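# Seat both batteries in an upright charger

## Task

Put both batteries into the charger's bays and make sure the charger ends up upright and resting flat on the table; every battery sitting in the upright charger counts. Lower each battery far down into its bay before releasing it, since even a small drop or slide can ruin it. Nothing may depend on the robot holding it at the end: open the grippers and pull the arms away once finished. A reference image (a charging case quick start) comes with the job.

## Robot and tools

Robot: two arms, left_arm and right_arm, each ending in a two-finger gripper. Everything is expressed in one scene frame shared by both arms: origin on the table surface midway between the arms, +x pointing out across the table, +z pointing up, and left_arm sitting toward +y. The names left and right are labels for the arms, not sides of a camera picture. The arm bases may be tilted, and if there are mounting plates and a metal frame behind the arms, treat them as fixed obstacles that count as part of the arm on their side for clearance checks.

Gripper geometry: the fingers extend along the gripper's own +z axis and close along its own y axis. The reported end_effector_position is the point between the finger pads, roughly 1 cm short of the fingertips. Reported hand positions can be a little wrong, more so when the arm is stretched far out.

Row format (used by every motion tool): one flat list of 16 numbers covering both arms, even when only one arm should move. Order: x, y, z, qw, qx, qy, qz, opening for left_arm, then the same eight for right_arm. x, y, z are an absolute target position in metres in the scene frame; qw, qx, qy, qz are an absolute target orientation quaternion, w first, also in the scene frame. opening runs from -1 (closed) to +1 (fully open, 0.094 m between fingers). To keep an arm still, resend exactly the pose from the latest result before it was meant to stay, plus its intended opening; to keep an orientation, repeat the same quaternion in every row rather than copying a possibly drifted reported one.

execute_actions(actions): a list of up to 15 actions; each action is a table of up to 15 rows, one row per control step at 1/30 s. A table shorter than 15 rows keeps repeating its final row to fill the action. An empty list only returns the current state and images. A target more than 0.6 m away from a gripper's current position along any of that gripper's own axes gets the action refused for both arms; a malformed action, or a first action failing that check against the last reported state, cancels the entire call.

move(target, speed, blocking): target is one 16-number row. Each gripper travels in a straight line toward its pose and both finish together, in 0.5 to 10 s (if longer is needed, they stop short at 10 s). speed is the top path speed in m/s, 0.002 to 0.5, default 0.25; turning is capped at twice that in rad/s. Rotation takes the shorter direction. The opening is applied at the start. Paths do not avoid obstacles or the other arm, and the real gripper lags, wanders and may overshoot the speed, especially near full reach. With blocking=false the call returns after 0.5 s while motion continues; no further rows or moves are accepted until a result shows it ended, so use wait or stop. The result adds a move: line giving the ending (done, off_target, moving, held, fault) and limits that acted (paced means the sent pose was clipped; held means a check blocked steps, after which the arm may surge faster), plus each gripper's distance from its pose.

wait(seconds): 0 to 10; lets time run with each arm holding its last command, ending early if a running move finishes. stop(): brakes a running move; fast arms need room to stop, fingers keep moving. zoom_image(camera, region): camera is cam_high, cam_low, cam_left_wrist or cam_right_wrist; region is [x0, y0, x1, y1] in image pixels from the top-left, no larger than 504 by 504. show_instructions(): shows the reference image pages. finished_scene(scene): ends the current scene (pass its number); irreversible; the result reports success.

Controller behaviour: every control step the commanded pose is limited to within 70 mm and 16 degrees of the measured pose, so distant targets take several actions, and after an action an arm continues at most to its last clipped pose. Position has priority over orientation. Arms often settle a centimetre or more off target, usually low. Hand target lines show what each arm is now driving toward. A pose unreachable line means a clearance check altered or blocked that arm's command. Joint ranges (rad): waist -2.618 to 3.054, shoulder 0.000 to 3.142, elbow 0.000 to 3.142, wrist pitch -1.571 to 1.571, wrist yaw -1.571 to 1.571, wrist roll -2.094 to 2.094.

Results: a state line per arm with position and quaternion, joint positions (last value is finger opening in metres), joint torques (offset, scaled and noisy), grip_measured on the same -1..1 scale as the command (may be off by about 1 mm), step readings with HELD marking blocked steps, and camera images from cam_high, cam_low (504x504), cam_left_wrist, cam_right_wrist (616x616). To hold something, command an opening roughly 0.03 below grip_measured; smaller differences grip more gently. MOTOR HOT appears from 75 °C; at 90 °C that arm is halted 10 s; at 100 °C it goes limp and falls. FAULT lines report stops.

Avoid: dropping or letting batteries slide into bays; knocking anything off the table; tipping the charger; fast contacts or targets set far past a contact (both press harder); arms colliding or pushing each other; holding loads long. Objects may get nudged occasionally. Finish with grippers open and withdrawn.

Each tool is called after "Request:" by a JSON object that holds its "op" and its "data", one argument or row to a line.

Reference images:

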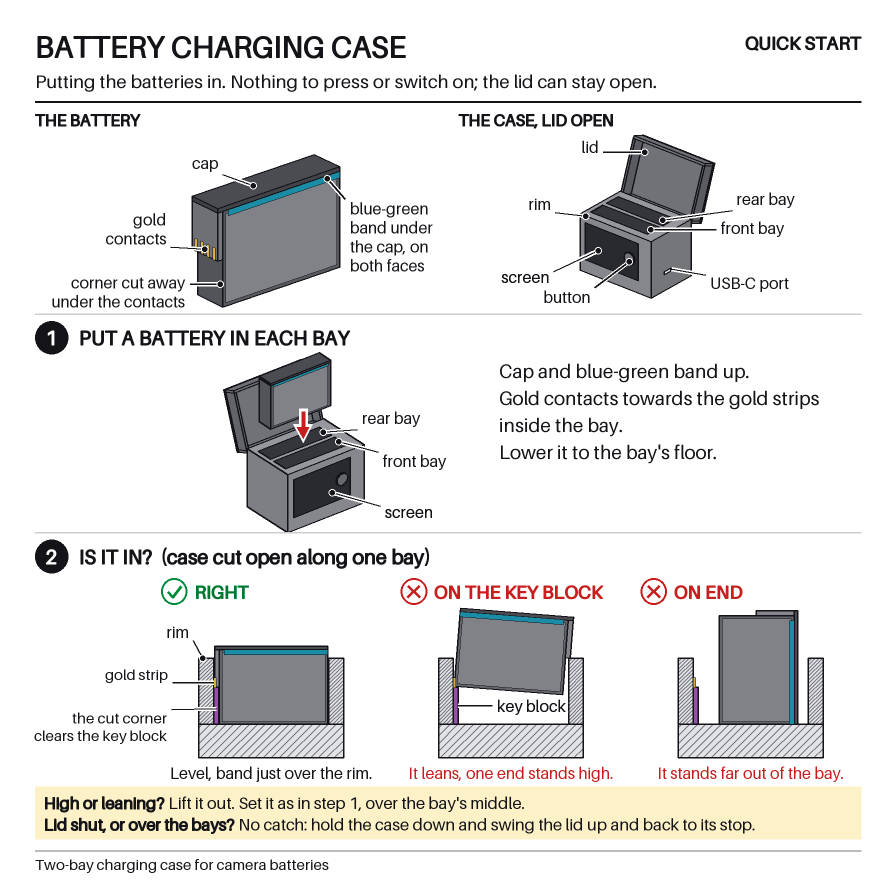

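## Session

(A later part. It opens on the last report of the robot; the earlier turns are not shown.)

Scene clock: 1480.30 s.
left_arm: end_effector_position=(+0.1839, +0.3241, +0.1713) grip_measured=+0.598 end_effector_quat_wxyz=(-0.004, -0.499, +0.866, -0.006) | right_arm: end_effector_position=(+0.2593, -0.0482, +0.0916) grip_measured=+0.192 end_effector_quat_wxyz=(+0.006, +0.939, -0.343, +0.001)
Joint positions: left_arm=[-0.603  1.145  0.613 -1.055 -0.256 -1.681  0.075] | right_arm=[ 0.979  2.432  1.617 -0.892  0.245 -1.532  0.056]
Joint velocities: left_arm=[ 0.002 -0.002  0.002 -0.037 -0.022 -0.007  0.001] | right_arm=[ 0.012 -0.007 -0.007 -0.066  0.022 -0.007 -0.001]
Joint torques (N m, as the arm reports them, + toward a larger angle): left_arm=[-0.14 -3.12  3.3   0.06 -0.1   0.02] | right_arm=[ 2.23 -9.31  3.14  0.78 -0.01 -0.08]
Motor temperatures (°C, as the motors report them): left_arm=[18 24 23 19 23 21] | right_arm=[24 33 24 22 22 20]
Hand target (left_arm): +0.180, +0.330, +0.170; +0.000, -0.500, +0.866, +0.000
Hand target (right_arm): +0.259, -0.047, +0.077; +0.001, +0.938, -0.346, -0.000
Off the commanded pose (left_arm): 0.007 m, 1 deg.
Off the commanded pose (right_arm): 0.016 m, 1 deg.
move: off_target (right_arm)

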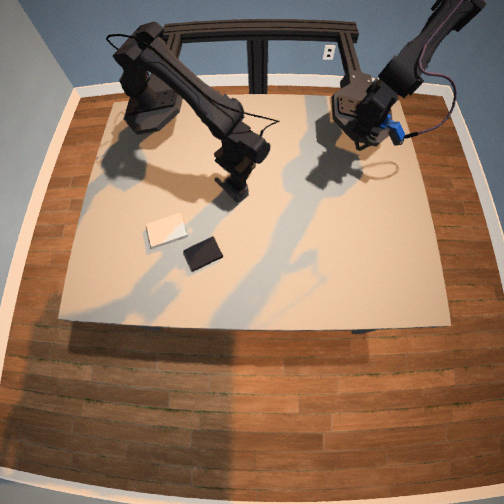

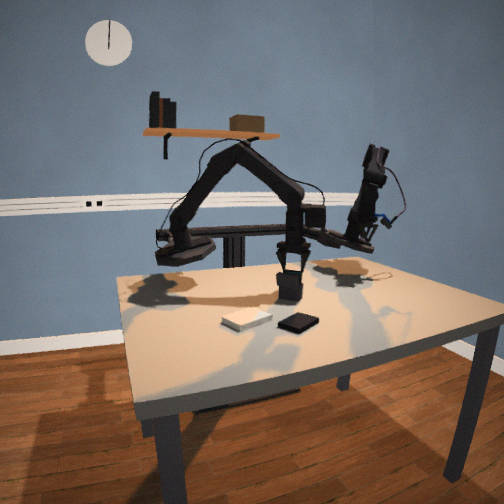

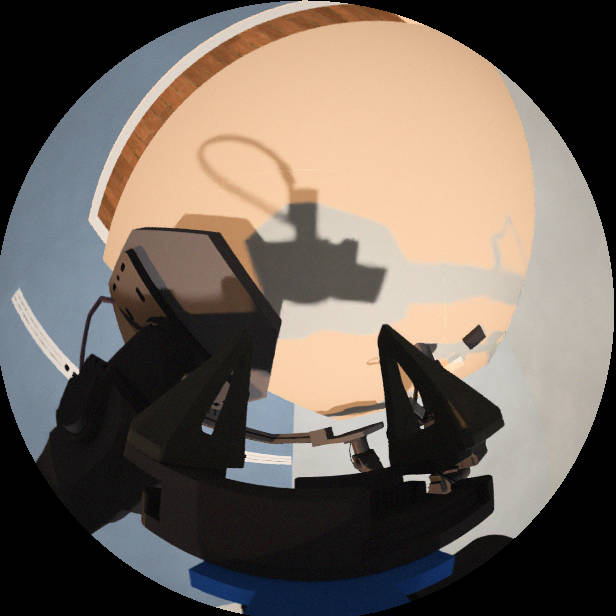

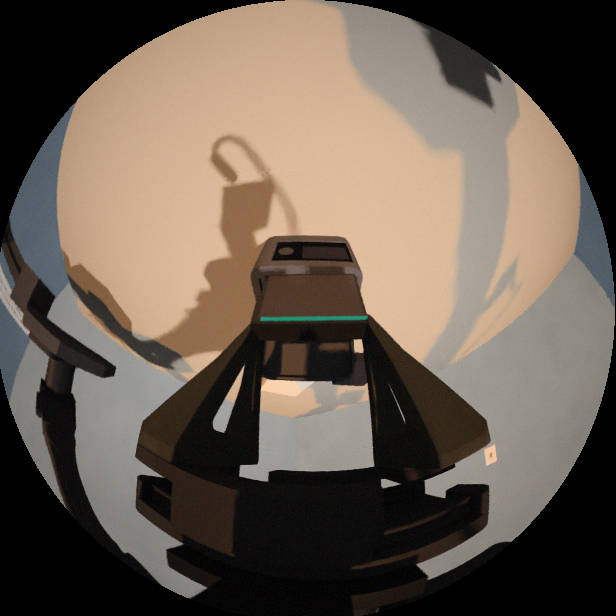

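Request:
{"op": "move", "data": {
  "target": [0.18,0.33,0.17,0,-0.5,0.866,0,0.6,0.2580,-0.0425,0.17,0,-0.9382,0.3461,0,0.165],
  "speed": 0.1
}}

Request:
{"op": "zoom_image", "data": {
  "camera": "cam_right_wrist",
  "region": [265,205,365,285]
}}

Request:
{"op": "zoom_image", "data": {
  "camera": "cam_high",
  "region": [205,160,265,220]
}}

Scene clock: 1487.97 s.
left_arm: end_effector_position=(+0.1839, +0.3241, +0.1713) grip_measured=+0.598 end_effector_quat_wxyz=(-0.004, -0.499, +0.866, -0.006) | right_arm: end_effector_position=(+0.2574, -0.0514, +0.1484) grip_measured=+0.192 end_effector_quat_wxyz=(+0.023, +0.938, -0.345, -0.002)
Joint positions: left_arm=[-0.603  1.145  0.613 -1.055 -0.256 -1.681  0.075] | right_arm=[ 1.011  2.375  1.752 -1.126  0.245 -1.486  0.056]
Joint velocities: left_arm=[-0.017  0.002 -0.007 -0.066  0.007 -0.007 -0.001] | right_arm=[ 0.012  0.007 -0.017 -0.051  0.037 -0.022 -0.001]
Joint torques (N m, as the arm reports them, + toward a larger angle): left_arm=[-0.39 -3.26  3.24  0.06 -0.1   0.03] | right_arm=[  4.5  -13.39   9.39  -0.12  -0.07   0.04]
Motor temperatures (°C, as the motors report them): left_arm=[18 24 23 19 23 21] | right_arm=[24 33 24 22 22 20]
Hand target (left_arm): +0.180, +0.330, +0.170; +0.000, -0.500, +0.866, +0.000
Hand target (right_arm): +0.258, -0.042, +0.169; +0.000, +0.938, -0.346, +0.000
Off the commanded pose (left_arm): 0.007 m, 1 deg.
Off the commanded pose (right_arm): 0.023 m, 3 deg.
move: off_target (right_arm)

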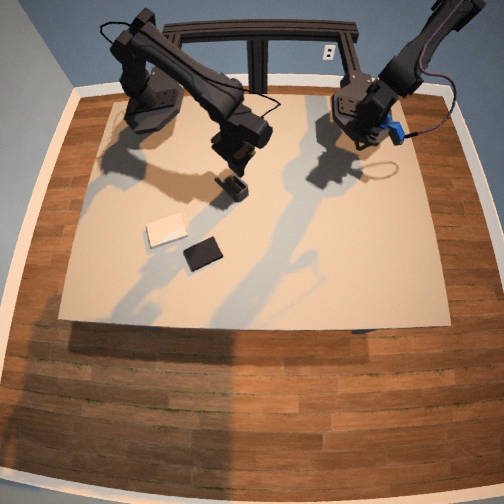

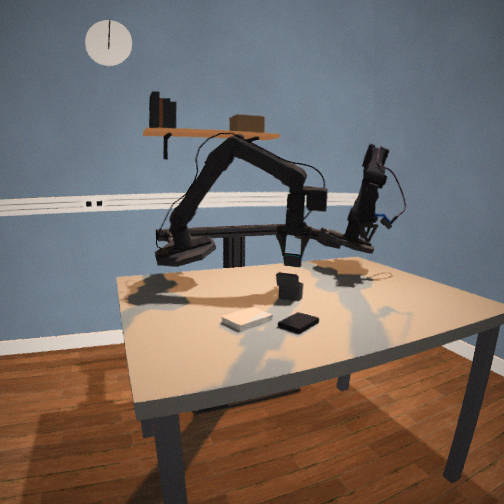

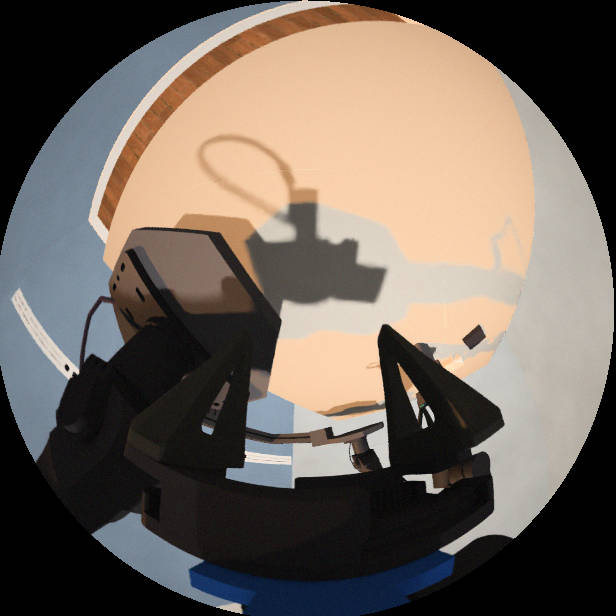

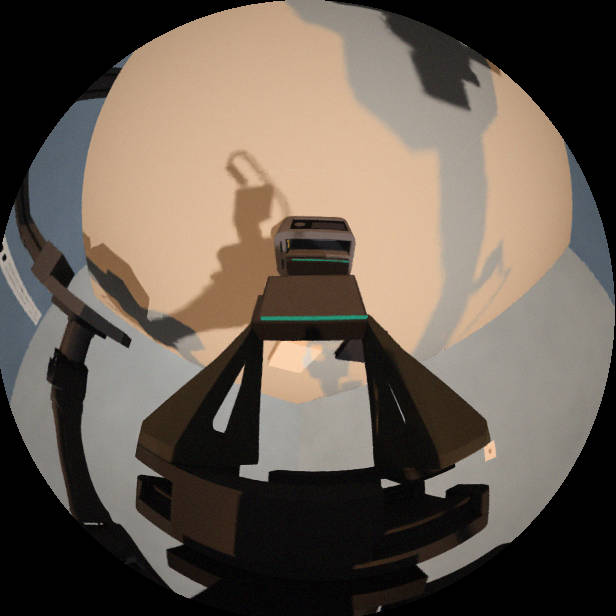

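Region (265, 205, 365, 285) of cam_right_wrist's 616x616 image, scaled by 5.040, with more detail than that image has; it fills the top 403 rows of this view, and the rest is white.

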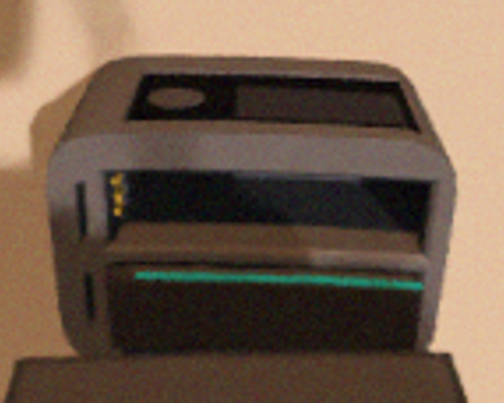

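Region (205, 160, 265, 220) of cam_high's 504x504 image, scaled by 8.400, with more detail than that image has.

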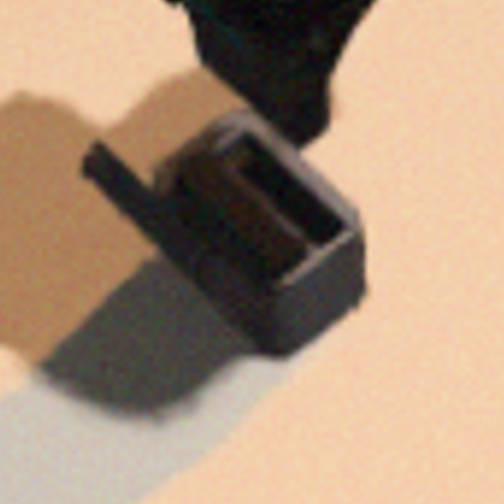

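Request:
{"op": "execute_actions", "data": {
  "actions": [
    [[0.18,0.33,0.17,0,-0.5,0.866,0,0.6,0.2585,-0.0442,0.1456,0,-0.9367,0.3502,0,0.165],[0.18,0.33,0.17,0,-0.5,0.866,0,0.6,0.2585,-0.0442,0.1442,0,-0.9367,0.3502,0,0.165],[0.18,0.33,0.17,0,-0.5,0.866,0,0.6,0.2585,-0.0442,0.1428,0,-0.9367,0.3502,0,0.165],[0.18,0.33,0.17,0,-0.5,0.866,0,0.6,0.2585,-0.0442,0.1414,0,-0.9367,0.3502,0,0.165],[0.18,0.33,0.17,0,-0.5,0.866,0,0.6,0.2585,-0.0442,0.14,0,-0.9367,0.3502,0,0.165],[0.18,0.33,0.17,0,-0.5,0.866,0,0.6,0.2585,-0.0442,0.1386,0,-0.9367,0.3502,0,0.165],[0.18,0.33,0.17,0,-0.5,0.866,0,0.6,0.2585,-0.0442,0.1372,0,-0.9367,0.3502,0,0.165],[0.18,0.33,0.17,0,-0.5,0.866,0,0.6,0.2585,-0.0442,0.1358,0,-0.9367,0.3502,0,0.165],[0.18,0.33,0.17,0,-0.5,0.866,0,0.6,0.2585,-0.0442,0.1344,0,-0.9367,0.3502,0,0.165],[0.18,0.33,0.17,0,-0.5,0.866,0,0.6,0.2585,-0.0442,0.133,0,-0.9367,0.3502,0,0.165],[0.18,0.33,0.17,0,-0.5,0.866,0,0.6,0.2585,-0.0442,0.1316,0,-0.9367,0.3502,0,0.165],[0.18,0.33,0.17,0,-0.5,0.866,0,0.6,0.2585,-0.0442,0.1302,0,-0.9367,0.3502,0,0.165],[0.18,0.33,0.17,0,-0.5,0.866,0,0.6,0.2585,-0.0442,0.1288,0,-0.9367,0.3502,0,0.165],[0.18,0.33,0.17,0,-0.5,0.866,0,0.6,0.2585,-0.0442,0.1274,0,-0.9367,0.3502,0,0.165],[0.18,0.33,0.17,0,-0.5,0.866,0,0.6,0.2585,-0.0442,0.126,0,-0.9367,0.3502,0,0.165]],
    [[0.18,0.33,0.17,0,-0.5,0.866,0,0.6,0.2585,-0.0442,0.1246,0,-0.9367,0.3502,0,0.165],[0.18,0.33,0.17,0,-0.5,0.866,0,0.6,0.2585,-0.0442,0.1232,0,-0.9367,0.3502,0,0.165],[0.18,0.33,0.17,0,-0.5,0.866,0,0.6,0.2585,-0.0442,0.1218,0,-0.9367,0.3502,0,0.165],[0.18,0.33,0.17,0,-0.5,0.866,0,0.6,0.2585,-0.0442,0.1204,0,-0.9367,0.3502,0,0.165],[0.18,0.33,0.17,0,-0.5,0.866,0,0.6,0.2585,-0.0442,0.119,0,-0.9367,0.3502,0,0.165],[0.18,0.33,0.17,0,-0.5,0.866,0,0.6,0.2585,-0.0442,0.1176,0,-0.9367,0.3502,0,0.165],[0.18,0.33,0.17,0,-0.5,0.866,0,0.6,0.2585,-0.0442,0.1162,0,-0.9367,0.3502,0,0.165],[0.18,0.33,0.17,0,-0.5,0.866,0,0.6,0.2585,-0.0442,0.1148,0,-0.9367,0.3502,0,0.165],[0.18,0.33,0.17,0,-0.5,0.866,0,0.6,0.2585,-0.0442,0.1134,0,-0.9367,0.3502,0,0.165],[0.18,0.33,0.17,0,-0.5,0.866,0,0.6,0.2585,-0.0442,0.112,0,-0.9367,0.3502,0,0.165],[0.18,0.33,0.17,0,-0.5,0.866,0,0.6,0.2585,-0.0442,0.1106,0,-0.9367,0.3502,0,0.165],[0.18,0.33,0.17,0,-0.5,0.866,0,0.6,0.2585,-0.0442,0.1092,0,-0.9367,0.3502,0,0.165],[0.18,0.33,0.17,0,-0.5,0.866,0,0.6,0.2585,-0.0442,0.1078,0,-0.9367,0.3502,0,0.165],[0.18,0.33,0.17,0,-0.5,0.866,0,0.6,0.2585,-0.0442,0.1064,0,-0.9367,0.3502,0,0.165],[0.18,0.33,0.17,0,-0.5,0.866,0,0.6,0.2585,-0.0442,0.105,0,-0.9367,0.3502,0,0.165]],
    [[0.18,0.33,0.17,0,-0.5,0.866,0,0.6,0.2585,-0.0442,0.1036,0,-0.9367,0.3502,0,0.165],[0.18,0.33,0.17,0,-0.5,0.866,0,0.6,0.2585,-0.0442,0.1022,0,-0.9367,0.3502,0,0.165],[0.18,0.33,0.17,0,-0.5,0.866,0,0.6,0.2585,-0.0442,0.1008,0,-0.9367,0.3502,0,0.165],[0.18,0.33,0.17,0,-0.5,0.866,0,0.6,0.2585,-0.0442,0.0994,0,-0.9367,0.3502,0,0.165]]
  ]
}}

Request:
{"op": "zoom_image", "data": {
  "camera": "cam_right_wrist",
  "region": [240,230,380,320]
}}

Scene clock: 1566.13 s.
left_arm: end_effector_position=(+0.1839, +0.3241, +0.1713) grip_measured=+0.598 end_effector_quat_wxyz=(-0.004, -0.499, +0.866, -0.006) | right_arm: end_effector_position=(+0.2581, -0.0456, +0.1000) grip_measured=+0.192 end_effector_quat_wxyz=(+0.006, +0.936, -0.352, +0.002)
Joint positions: left_arm=[-0.603  1.145  0.613 -1.055 -0.256 -1.681  0.075] | right_arm=[ 0.99   2.424  1.636 -0.92   0.245 -1.502  0.056]
Joint velocities: left_arm=[-0.007 -0.017 -0.007 -0.022  0.007 -0.007  0.   ] | right_arm=[-0.002  0.002  0.002 -0.007 -0.022 -0.022 -0.   ]
Joint torques (N m, as the arm reports them, + toward a larger angle): left_arm=[-0.24 -3.01  3.38  0.07 -0.11  0.04] | right_arm=[  2.92 -11.45   5.23   0.26  -0.07  -0.09]
Motor temperatures (°C, as the motors report them): left_arm=[18 24 23 19 23 21] | right_arm=[24 36 25 21 22 20]
Hand target (left_arm): +0.180, +0.330, +0.170; +0.000, -0.500, +0.866, +0.000
Hand target (right_arm): +0.258, -0.044, +0.099; +0.000, +0.937, -0.350, +0.000
Off the commanded pose (left_arm): 0.007 m, 1 deg.
Off the commanded pose (right_arm): 0.002 m, 1 deg.
Step readings (end_effector_position; steps 1 to 15: 1st action; 16 to 30: 2nd action; 31 to 45: 3rd action):
0: left_arm (+0.1839, +0.3241, +0.1713) | right_arm (+0.2572, -0.0517, +0.1484)
1: left_arm (+0.1839, +0.3241, +0.1713) | right_arm (+0.2571, -0.0513, +0.1473)
2: left_arm (+0.1839, +0.3241, +0.1713) | right_arm (+0.2574, -0.0503, +0.1459)
4: left_arm (+0.1839, +0.3241, +0.1713) | right_arm (+0.2565, -0.0499, +0.1420)
8: left_arm (+0.1839, +0.3241, +0.1713) | right_arm (+0.2552, -0.0499, +0.1373)
15: left_arm (+0.1839, +0.3241, +0.1713) | right_arm (+0.2566, -0.0467, +0.1325)
16: left_arm (+0.1839, +0.3241, +0.1713) | right_arm (+0.2569, -0.0467, +0.1316)
17: left_arm (+0.1839, +0.3241, +0.1713) | right_arm (+0.2572, -0.0467, +0.1304)
19: left_arm (+0.1839, +0.3241, +0.1713) | right_arm (+0.2579, -0.0465, +0.1273)
23: left_arm (+0.1839, +0.3241, +0.1713) | right_arm (+0.2577, -0.0474, +0.1196)
30: left_arm (+0.1839, +0.3241, +0.1713) | right_arm (+0.2567, -0.0475, +0.1091)
31: left_arm (+0.1839, +0.3241, +0.1713) | right_arm (+0.2567, -0.0472, +0.1079)
32: left_arm (+0.1839, +0.3241, +0.1713) | right_arm (+0.2569, -0.0470, +0.1068)
34: left_arm (+0.1839, +0.3241, +0.1713) | right_arm (+0.2571, -0.0467, +0.1042)
38: left_arm (+0.1839, +0.3241, +0.1713) | right_arm (+0.2574, -0.0465, +0.1005)
45: end_effector_position above

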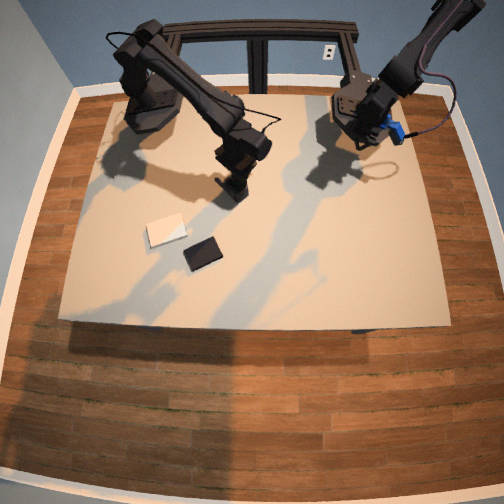

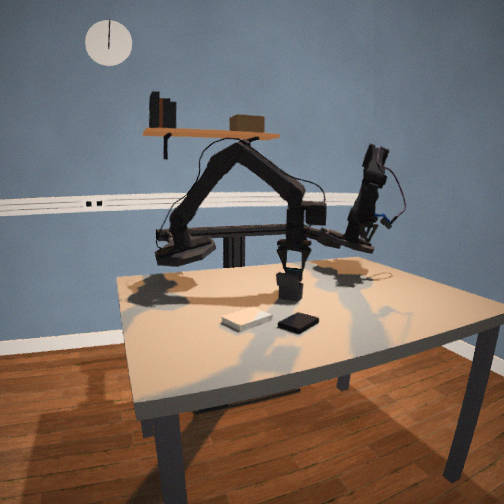

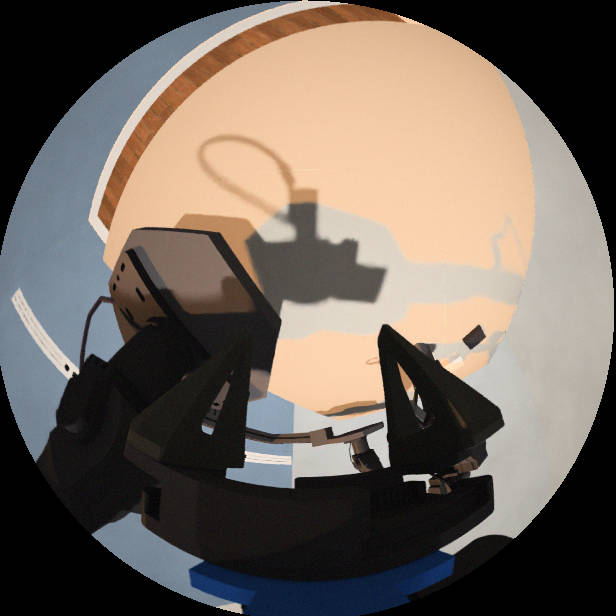

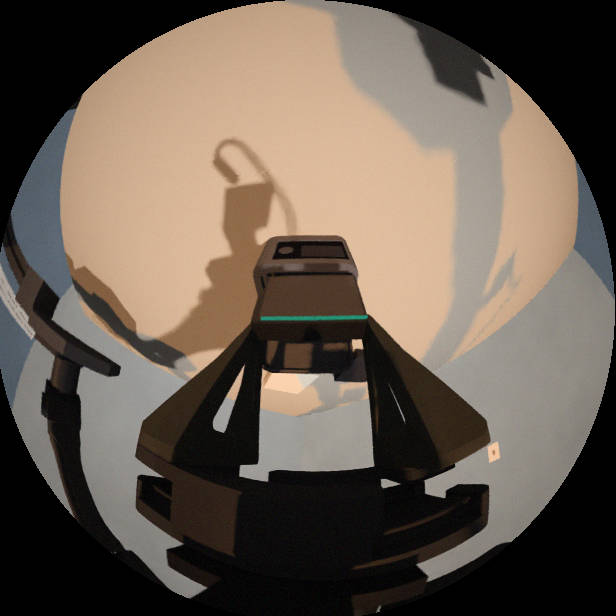

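Region (240, 230, 380, 320) of cam_right_wrist's 616x616 image, scaled by 3.600, with more detail than that image has; it fills the top 324 rows of this view, and the rest is white.

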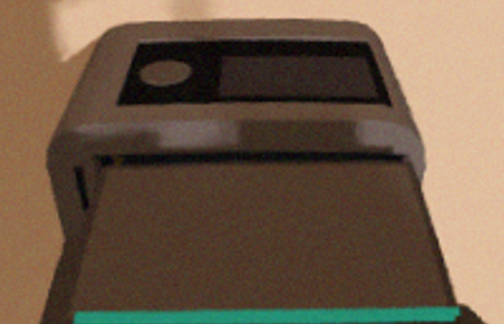

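Request:
{"op": "zoom_image", "data": {
  "camera": "cam_low",
  "region": [260,230,330,310]
}}

Request:
{"op": "zoom_image", "data": {
  "camera": "cam_high",
  "region": [200,140,280,220]
}}

Region (260, 230, 330, 310) of cam_low's 504x504 image, scaled by 6.300, with more detail than that image has; it fills the left 441 columns of this view, and the rest is white.

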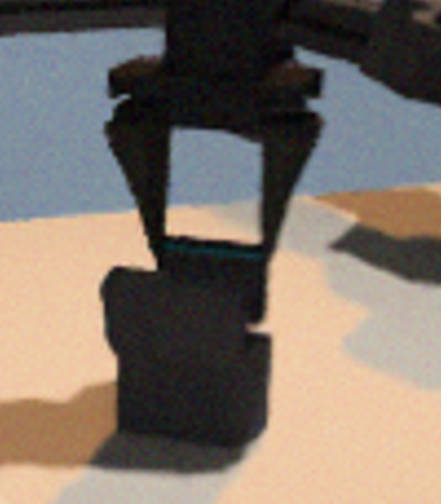

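Region (200, 140, 280, 220) of cam_high's 504x504 image, scaled by 6.300, with more detail than that image has.

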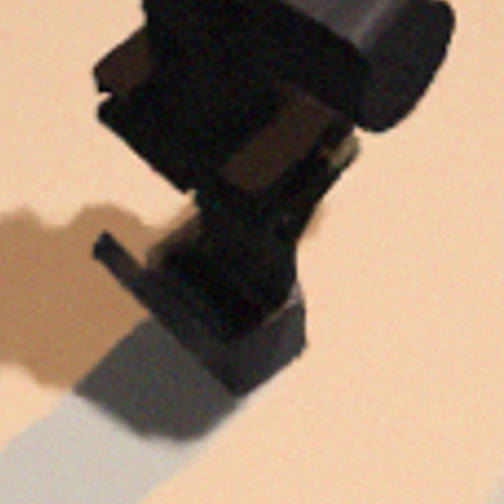

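Request:
{"op": "move", "data": {
  "target": [0.18,0.33,0.17,0,-0.5,0.866,0,0.6,0.2580,-0.0425,0.15,0,-0.9367,0.3502,0,0.165],
  "speed": 0.15
}}

Request:
{"op": "move", "data": {
  "target": [0.18,0.33,0.17,0,-0.5,0.866,0,0.6,0.195,-0.113,0.13,0,-0.9367,0.3502,0,0.165],
  "speed": 0.15
}}

Request:
{"op": "move", "data": {
  "target": [0.18,0.33,0.17,0,-0.5,0.866,0,0.6,0.195,-0.113,0.05,0,-0.9367,0.3502,0,0.165],
  "speed": 0.08
}}

Request:
{"op": "zoom_image", "data": {
  "camera": "cam_right_wrist",
  "region": [220,200,410,390]
}}

Request:
{"op": "zoom_image", "data": {
  "camera": "cam_low",
  "region": [270,220,370,320]
}}

Scene clock: 1602.17 s.
left_arm: end_effector_position=(+0.1839, +0.3241, +0.1713) grip_measured=+0.598 end_effector_quat_wxyz=(-0.004, -0.499, +0.866, -0.006) | right_arm: end_effector_position=(+0.2573, -0.0517, +0.1304) grip_measured=+0.192 end_effector_quat_wxyz=(+0.020, +0.937, -0.350, -0.001)
Joint positions: left_arm=[-0.603  1.145  0.613 -1.055 -0.256 -1.681  0.075] | right_arm=[ 1.     2.388  1.702 -1.055  0.245 -1.488  0.056]
Joint velocities: left_arm=[ 0.002  0.007  0.007  0.066 -0.022  0.051  0.   ] | right_arm=[ 0.007 -0.027 -0.017 -0.066 -0.007 -0.007  0.001]
Joint torques (N m, as the arm reports them, + toward a larger angle): left_arm=[-0.23 -3.14  3.36  0.06 -0.09  0.03] | right_arm=[  4.61 -13.15   9.09  -0.11  -0.09   0.08]
Motor temperatures (°C, as the motors report them): left_arm=[18 24 23 19 23 21] | right_arm=[24 35 24 21 22 20]
Hand target (left_arm): +0.180, +0.330, +0.170; +0.000, -0.500, +0.866, +0.000
Hand target (right_arm): +0.258, -0.043, +0.150; -0.000, +0.937, -0.350, +0.000
Off the commanded pose (left_arm): 0.007 m, 1 deg.
Off the commanded pose (right_arm): 0.022 m, 2 deg.
move: off_target (right_arm)

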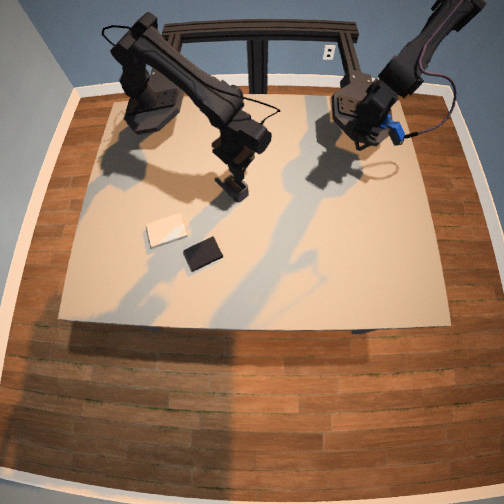

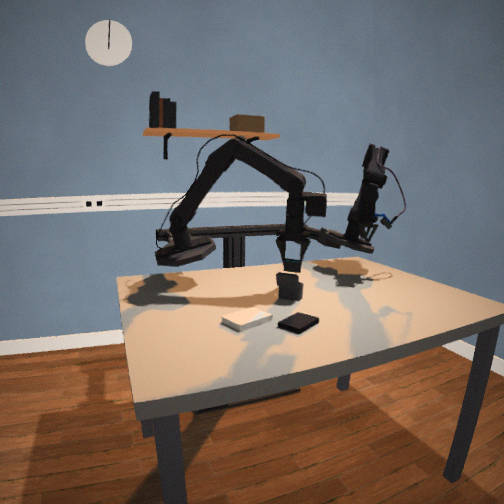

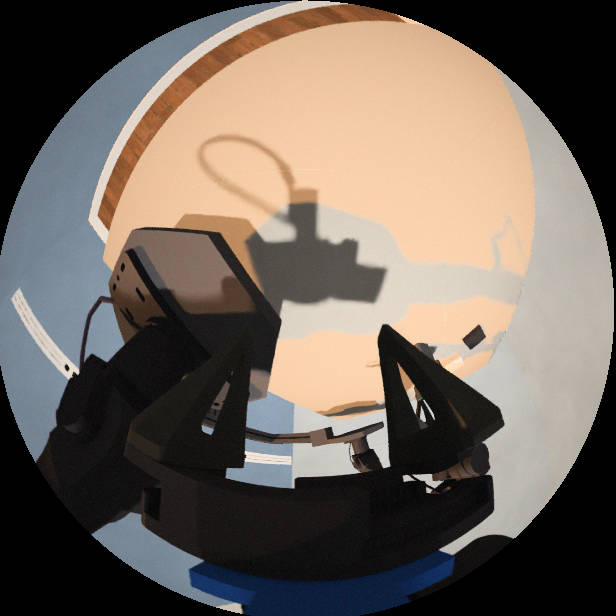

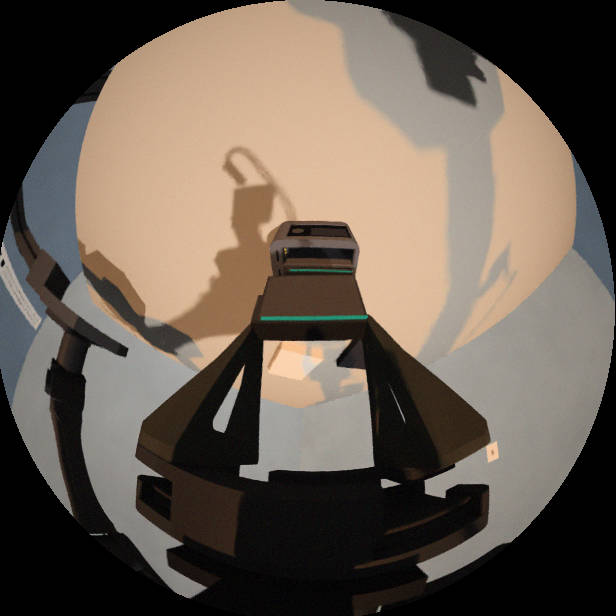

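Scene clock: 1603.40 s.
left_arm: end_effector_position=(+0.1839, +0.3241, +0.1713) grip_measured=+0.598 end_effector_quat_wxyz=(-0.004, -0.499, +0.866, -0.006) | right_arm: end_effector_position=(+0.1969, -0.1201, +0.1216) grip_measured=+0.192 end_effector_quat_wxyz=(+0.021, +0.937, -0.349, +0.000)
Joint positions: left_arm=[-0.603  1.145  0.613 -1.055 -0.256 -1.681  0.075] | right_arm=[ 1.017  2.09   1.182 -0.838  0.246 -1.473  0.056]
Joint velocities: left_arm=[-0.012 -0.002  0.002 -0.066 -0.007 -0.037 -0.001] | right_arm=[ 0.012 -0.002  0.012  0.007  0.081  0.022 -0.   ]
Joint torques (N m, as the arm reports them, + toward a larger angle): left_arm=[-0.29 -3.2   3.31  0.05 -0.11  0.01] | right_arm=[  3.77 -10.93   4.66   0.2   -0.11   0.08]
Motor temperatures (°C, as the motors report them): left_arm=[18 24 23 19 23 21] | right_arm=[24 35 24 21 22 20]
Hand target (left_arm): +0.180, +0.330, +0.170; +0.000, -0.500, +0.866, +0.000
Hand target (right_arm): +0.195, -0.113, +0.130; +0.000, +0.937, -0.350, +0.000
Off the commanded pose (left_arm): 0.007 m, 1 deg.
Off the commanded pose (right_arm): 0.011 m, 2 deg.
move: off_target (right_arm)

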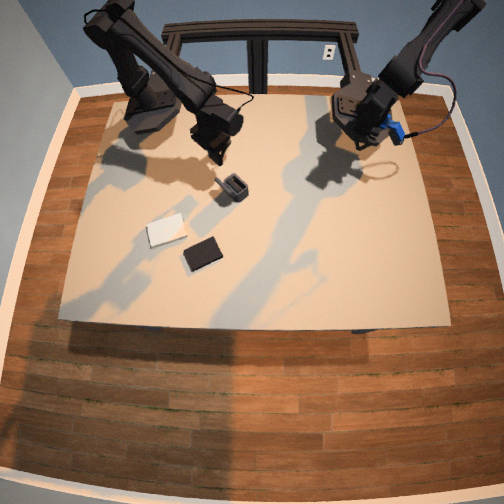

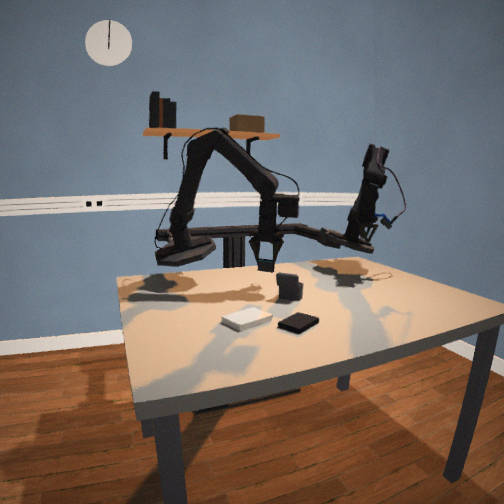

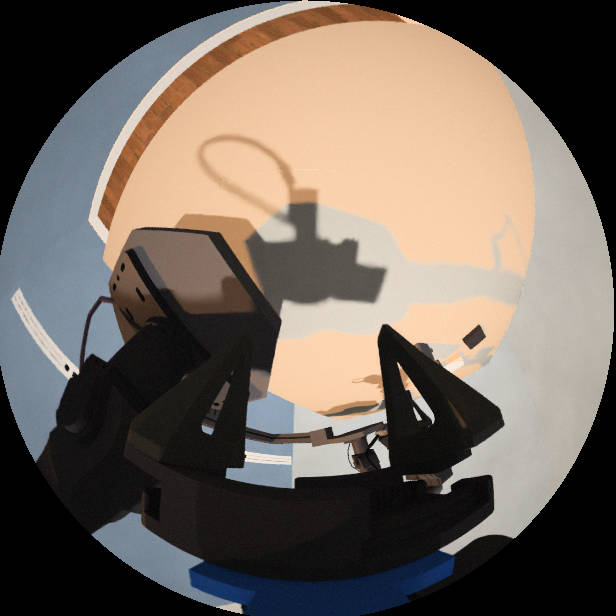

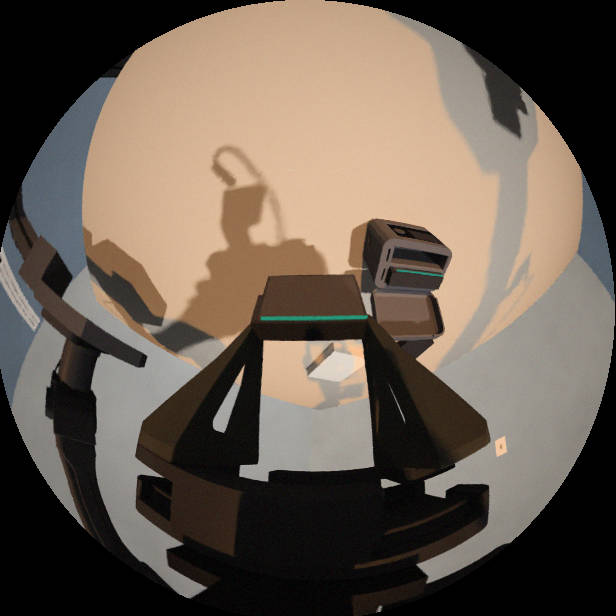

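Scene clock: 1604.83 s.
left_arm: end_effector_position=(+0.1839, +0.3241, +0.1713) grip_measured=+0.598 end_effector_quat_wxyz=(-0.004, -0.499, +0.866, -0.006) | right_arm: end_effector_position=(+0.1950, -0.1136, +0.0515) grip_measured=+0.192 end_effector_quat_wxyz=(+0.004, +0.936, -0.352, +0.003)
Joint positions: left_arm=[-0.603  1.145  0.613 -1.055 -0.256 -1.681  0.075] | right_arm=[ 0.981  2.24   1.073 -0.534  0.247 -1.512  0.056]
Joint velocities: left_arm=[-0.017 -0.012 -0.002 -0.037 -0.022 -0.051  0.001] | right_arm=[-0.002 -0.007  0.002 -0.051 -0.022 -0.066 -0.   ]
Joint torques (N m, as the arm reports them, + toward a larger angle): left_arm=[-0.33 -3.16  3.31  0.08 -0.1   0.03] | right_arm=[ 2.16 -8.73  3.72  0.29 -0.07 -0.09]
Motor temperatures (°C, as the motors report them): left_arm=[18 24 23 19 23 21] | right_arm=[24 34 24 21 22 20]
Hand target (left_arm): +0.180, +0.330, +0.170; +0.000, -0.500, +0.866, +0.000
Hand target (right_arm): +0.194, -0.114, +0.050; +0.000, +0.937, -0.350, -0.000
Off the commanded pose (left_arm): 0.007 m, 1 deg.
Off the commanded pose (right_arm): 0.002 m, 1 deg.
move: done

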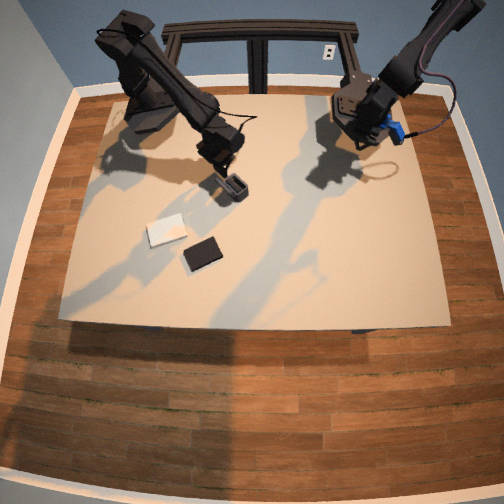

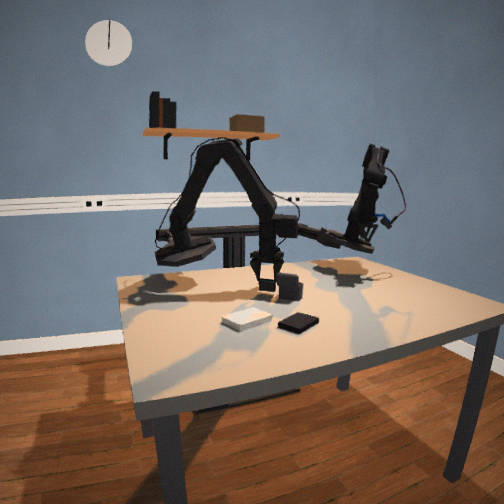

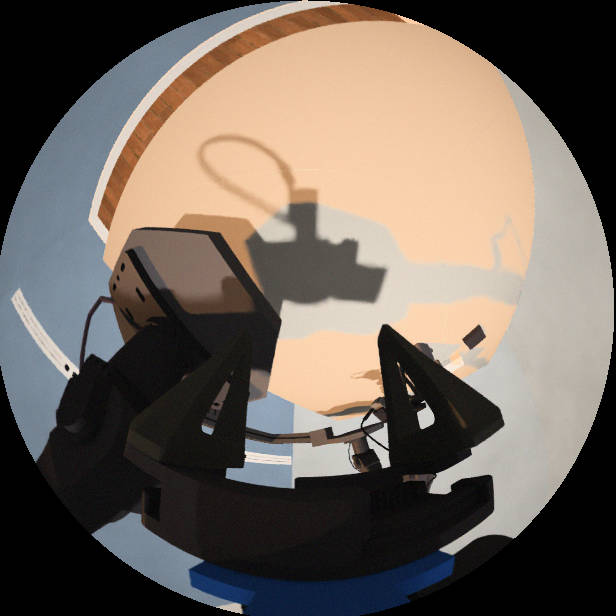

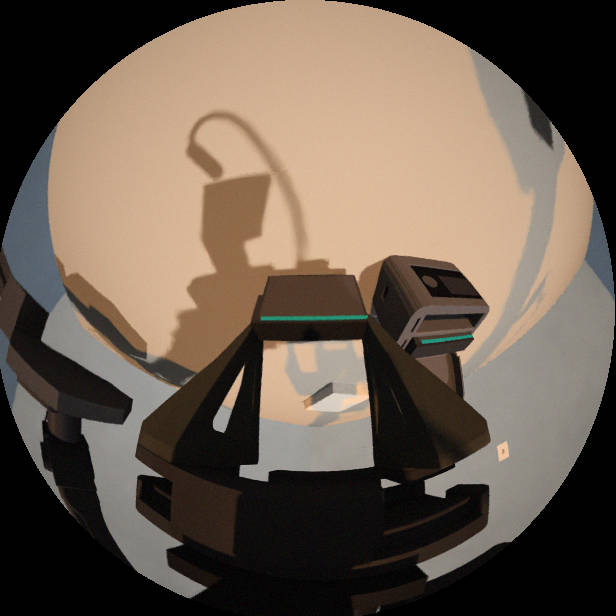

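Region (220, 200, 410, 390) of cam_right_wrist's 616x616 image, scaled by 2.653, with more detail than that image has.

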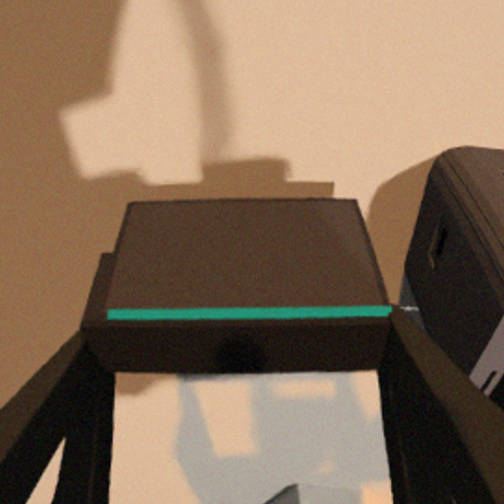

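Region (270, 220, 370, 320) of cam_low's 504x504 image, scaled by 5.040, with more detail than that image has.

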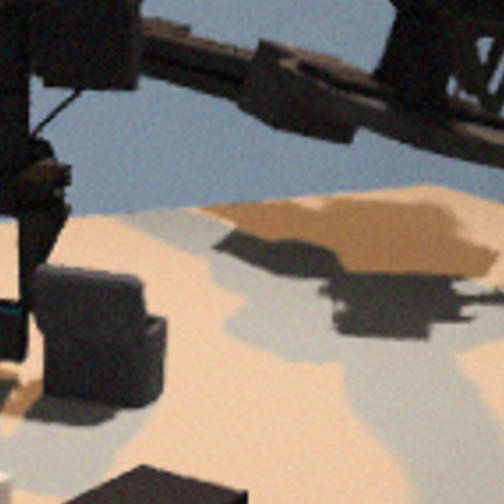

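Request:
{"op": "move", "data": {
  "target": [0.18,0.33,0.17,0,-0.5,0.866,0,0.6,0.1945,-0.1135,0.032,0,-0.9367,0.3502,0,0.165],
  "speed": 0.015
}}

Request:
{"op": "zoom_image", "data": {
  "camera": "cam_right_wrist",
  "region": [220,200,410,390]
}}

Scene clock: 1609.87 s.
left_arm: end_effector_position=(+0.1839, +0.3241, +0.1713) grip_measured=+0.598 end_effector_quat_wxyz=(-0.004, -0.499, +0.866, -0.006) | right_arm: end_effector_position=(+0.1971, -0.1112, +0.0409) grip_measured=+0.192 end_effector_quat_wxyz=(+0.001, +0.936, -0.351, +0.004)
Joint positions: left_arm=[-0.603  1.145  0.613 -1.055 -0.256 -1.681  0.075] | right_arm=[ 0.973  2.272  1.073 -0.492  0.247 -1.525  0.056]
Joint velocities: left_arm=[-0.012 -0.012 -0.002 -0.037 -0.007  0.007 -0.   ] | right_arm=[ 0.002  0.002  0.017  0.007 -0.037 -0.007 -0.   ]
Joint torques (N m, as the arm reports them, + toward a larger angle): left_arm=[-0.28 -3.25  3.29  0.07 -0.09  0.  ] | right_arm=[ 1.75 -7.63  2.55  0.55 -0.09 -0.12]
Motor temperatures (°C, as the motors report them): left_arm=[18 24 23 19 23 21] | right_arm=[24 34 24 21 22 20]
Hand target (left_arm): +0.180, +0.330, +0.170; +0.000, -0.500, +0.866, +0.000
Hand target (right_arm): +0.194, -0.114, +0.032; +0.000, +0.937, -0.350, -0.000
Off the commanded pose (left_arm): 0.007 m, 1 deg.
Off the commanded pose (right_arm): 0.010 m, 0 deg.
move: done

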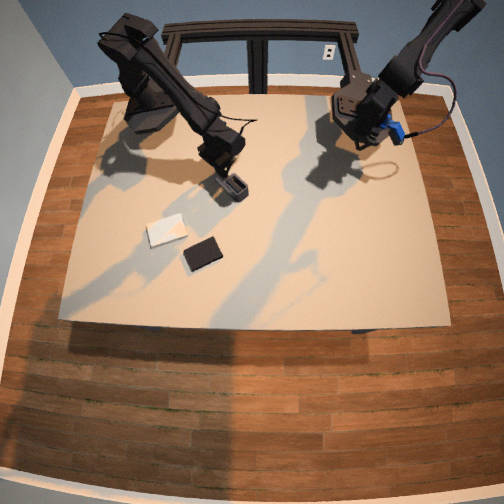

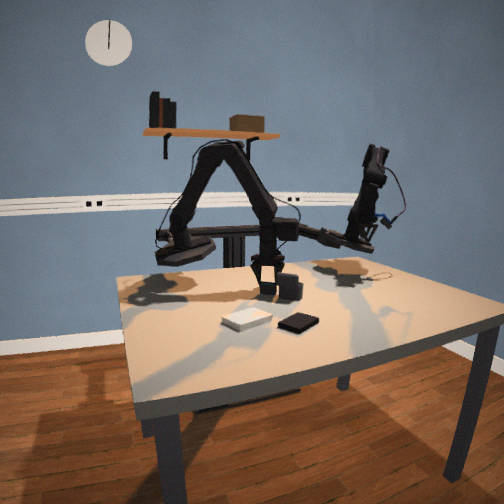

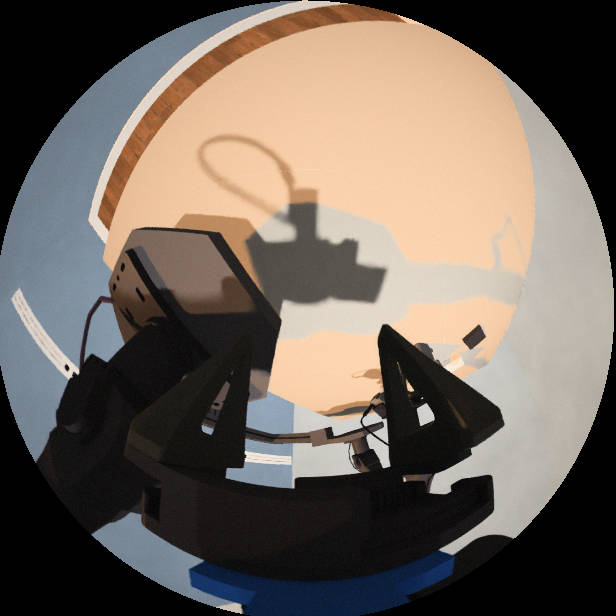

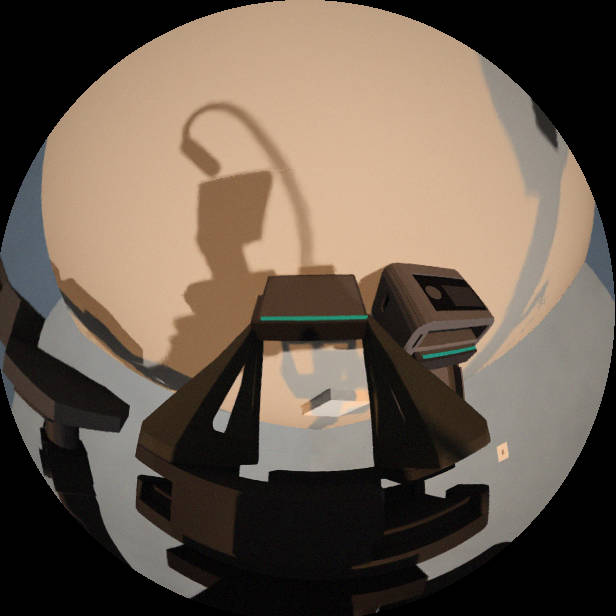

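Region (220, 200, 410, 390) of cam_right_wrist's 616x616 image, scaled by 2.653, with more detail than that image has.

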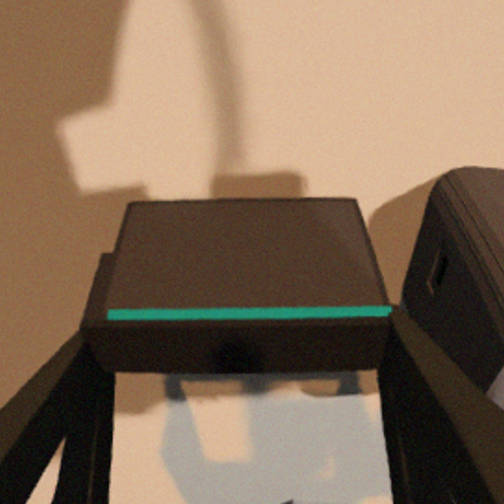

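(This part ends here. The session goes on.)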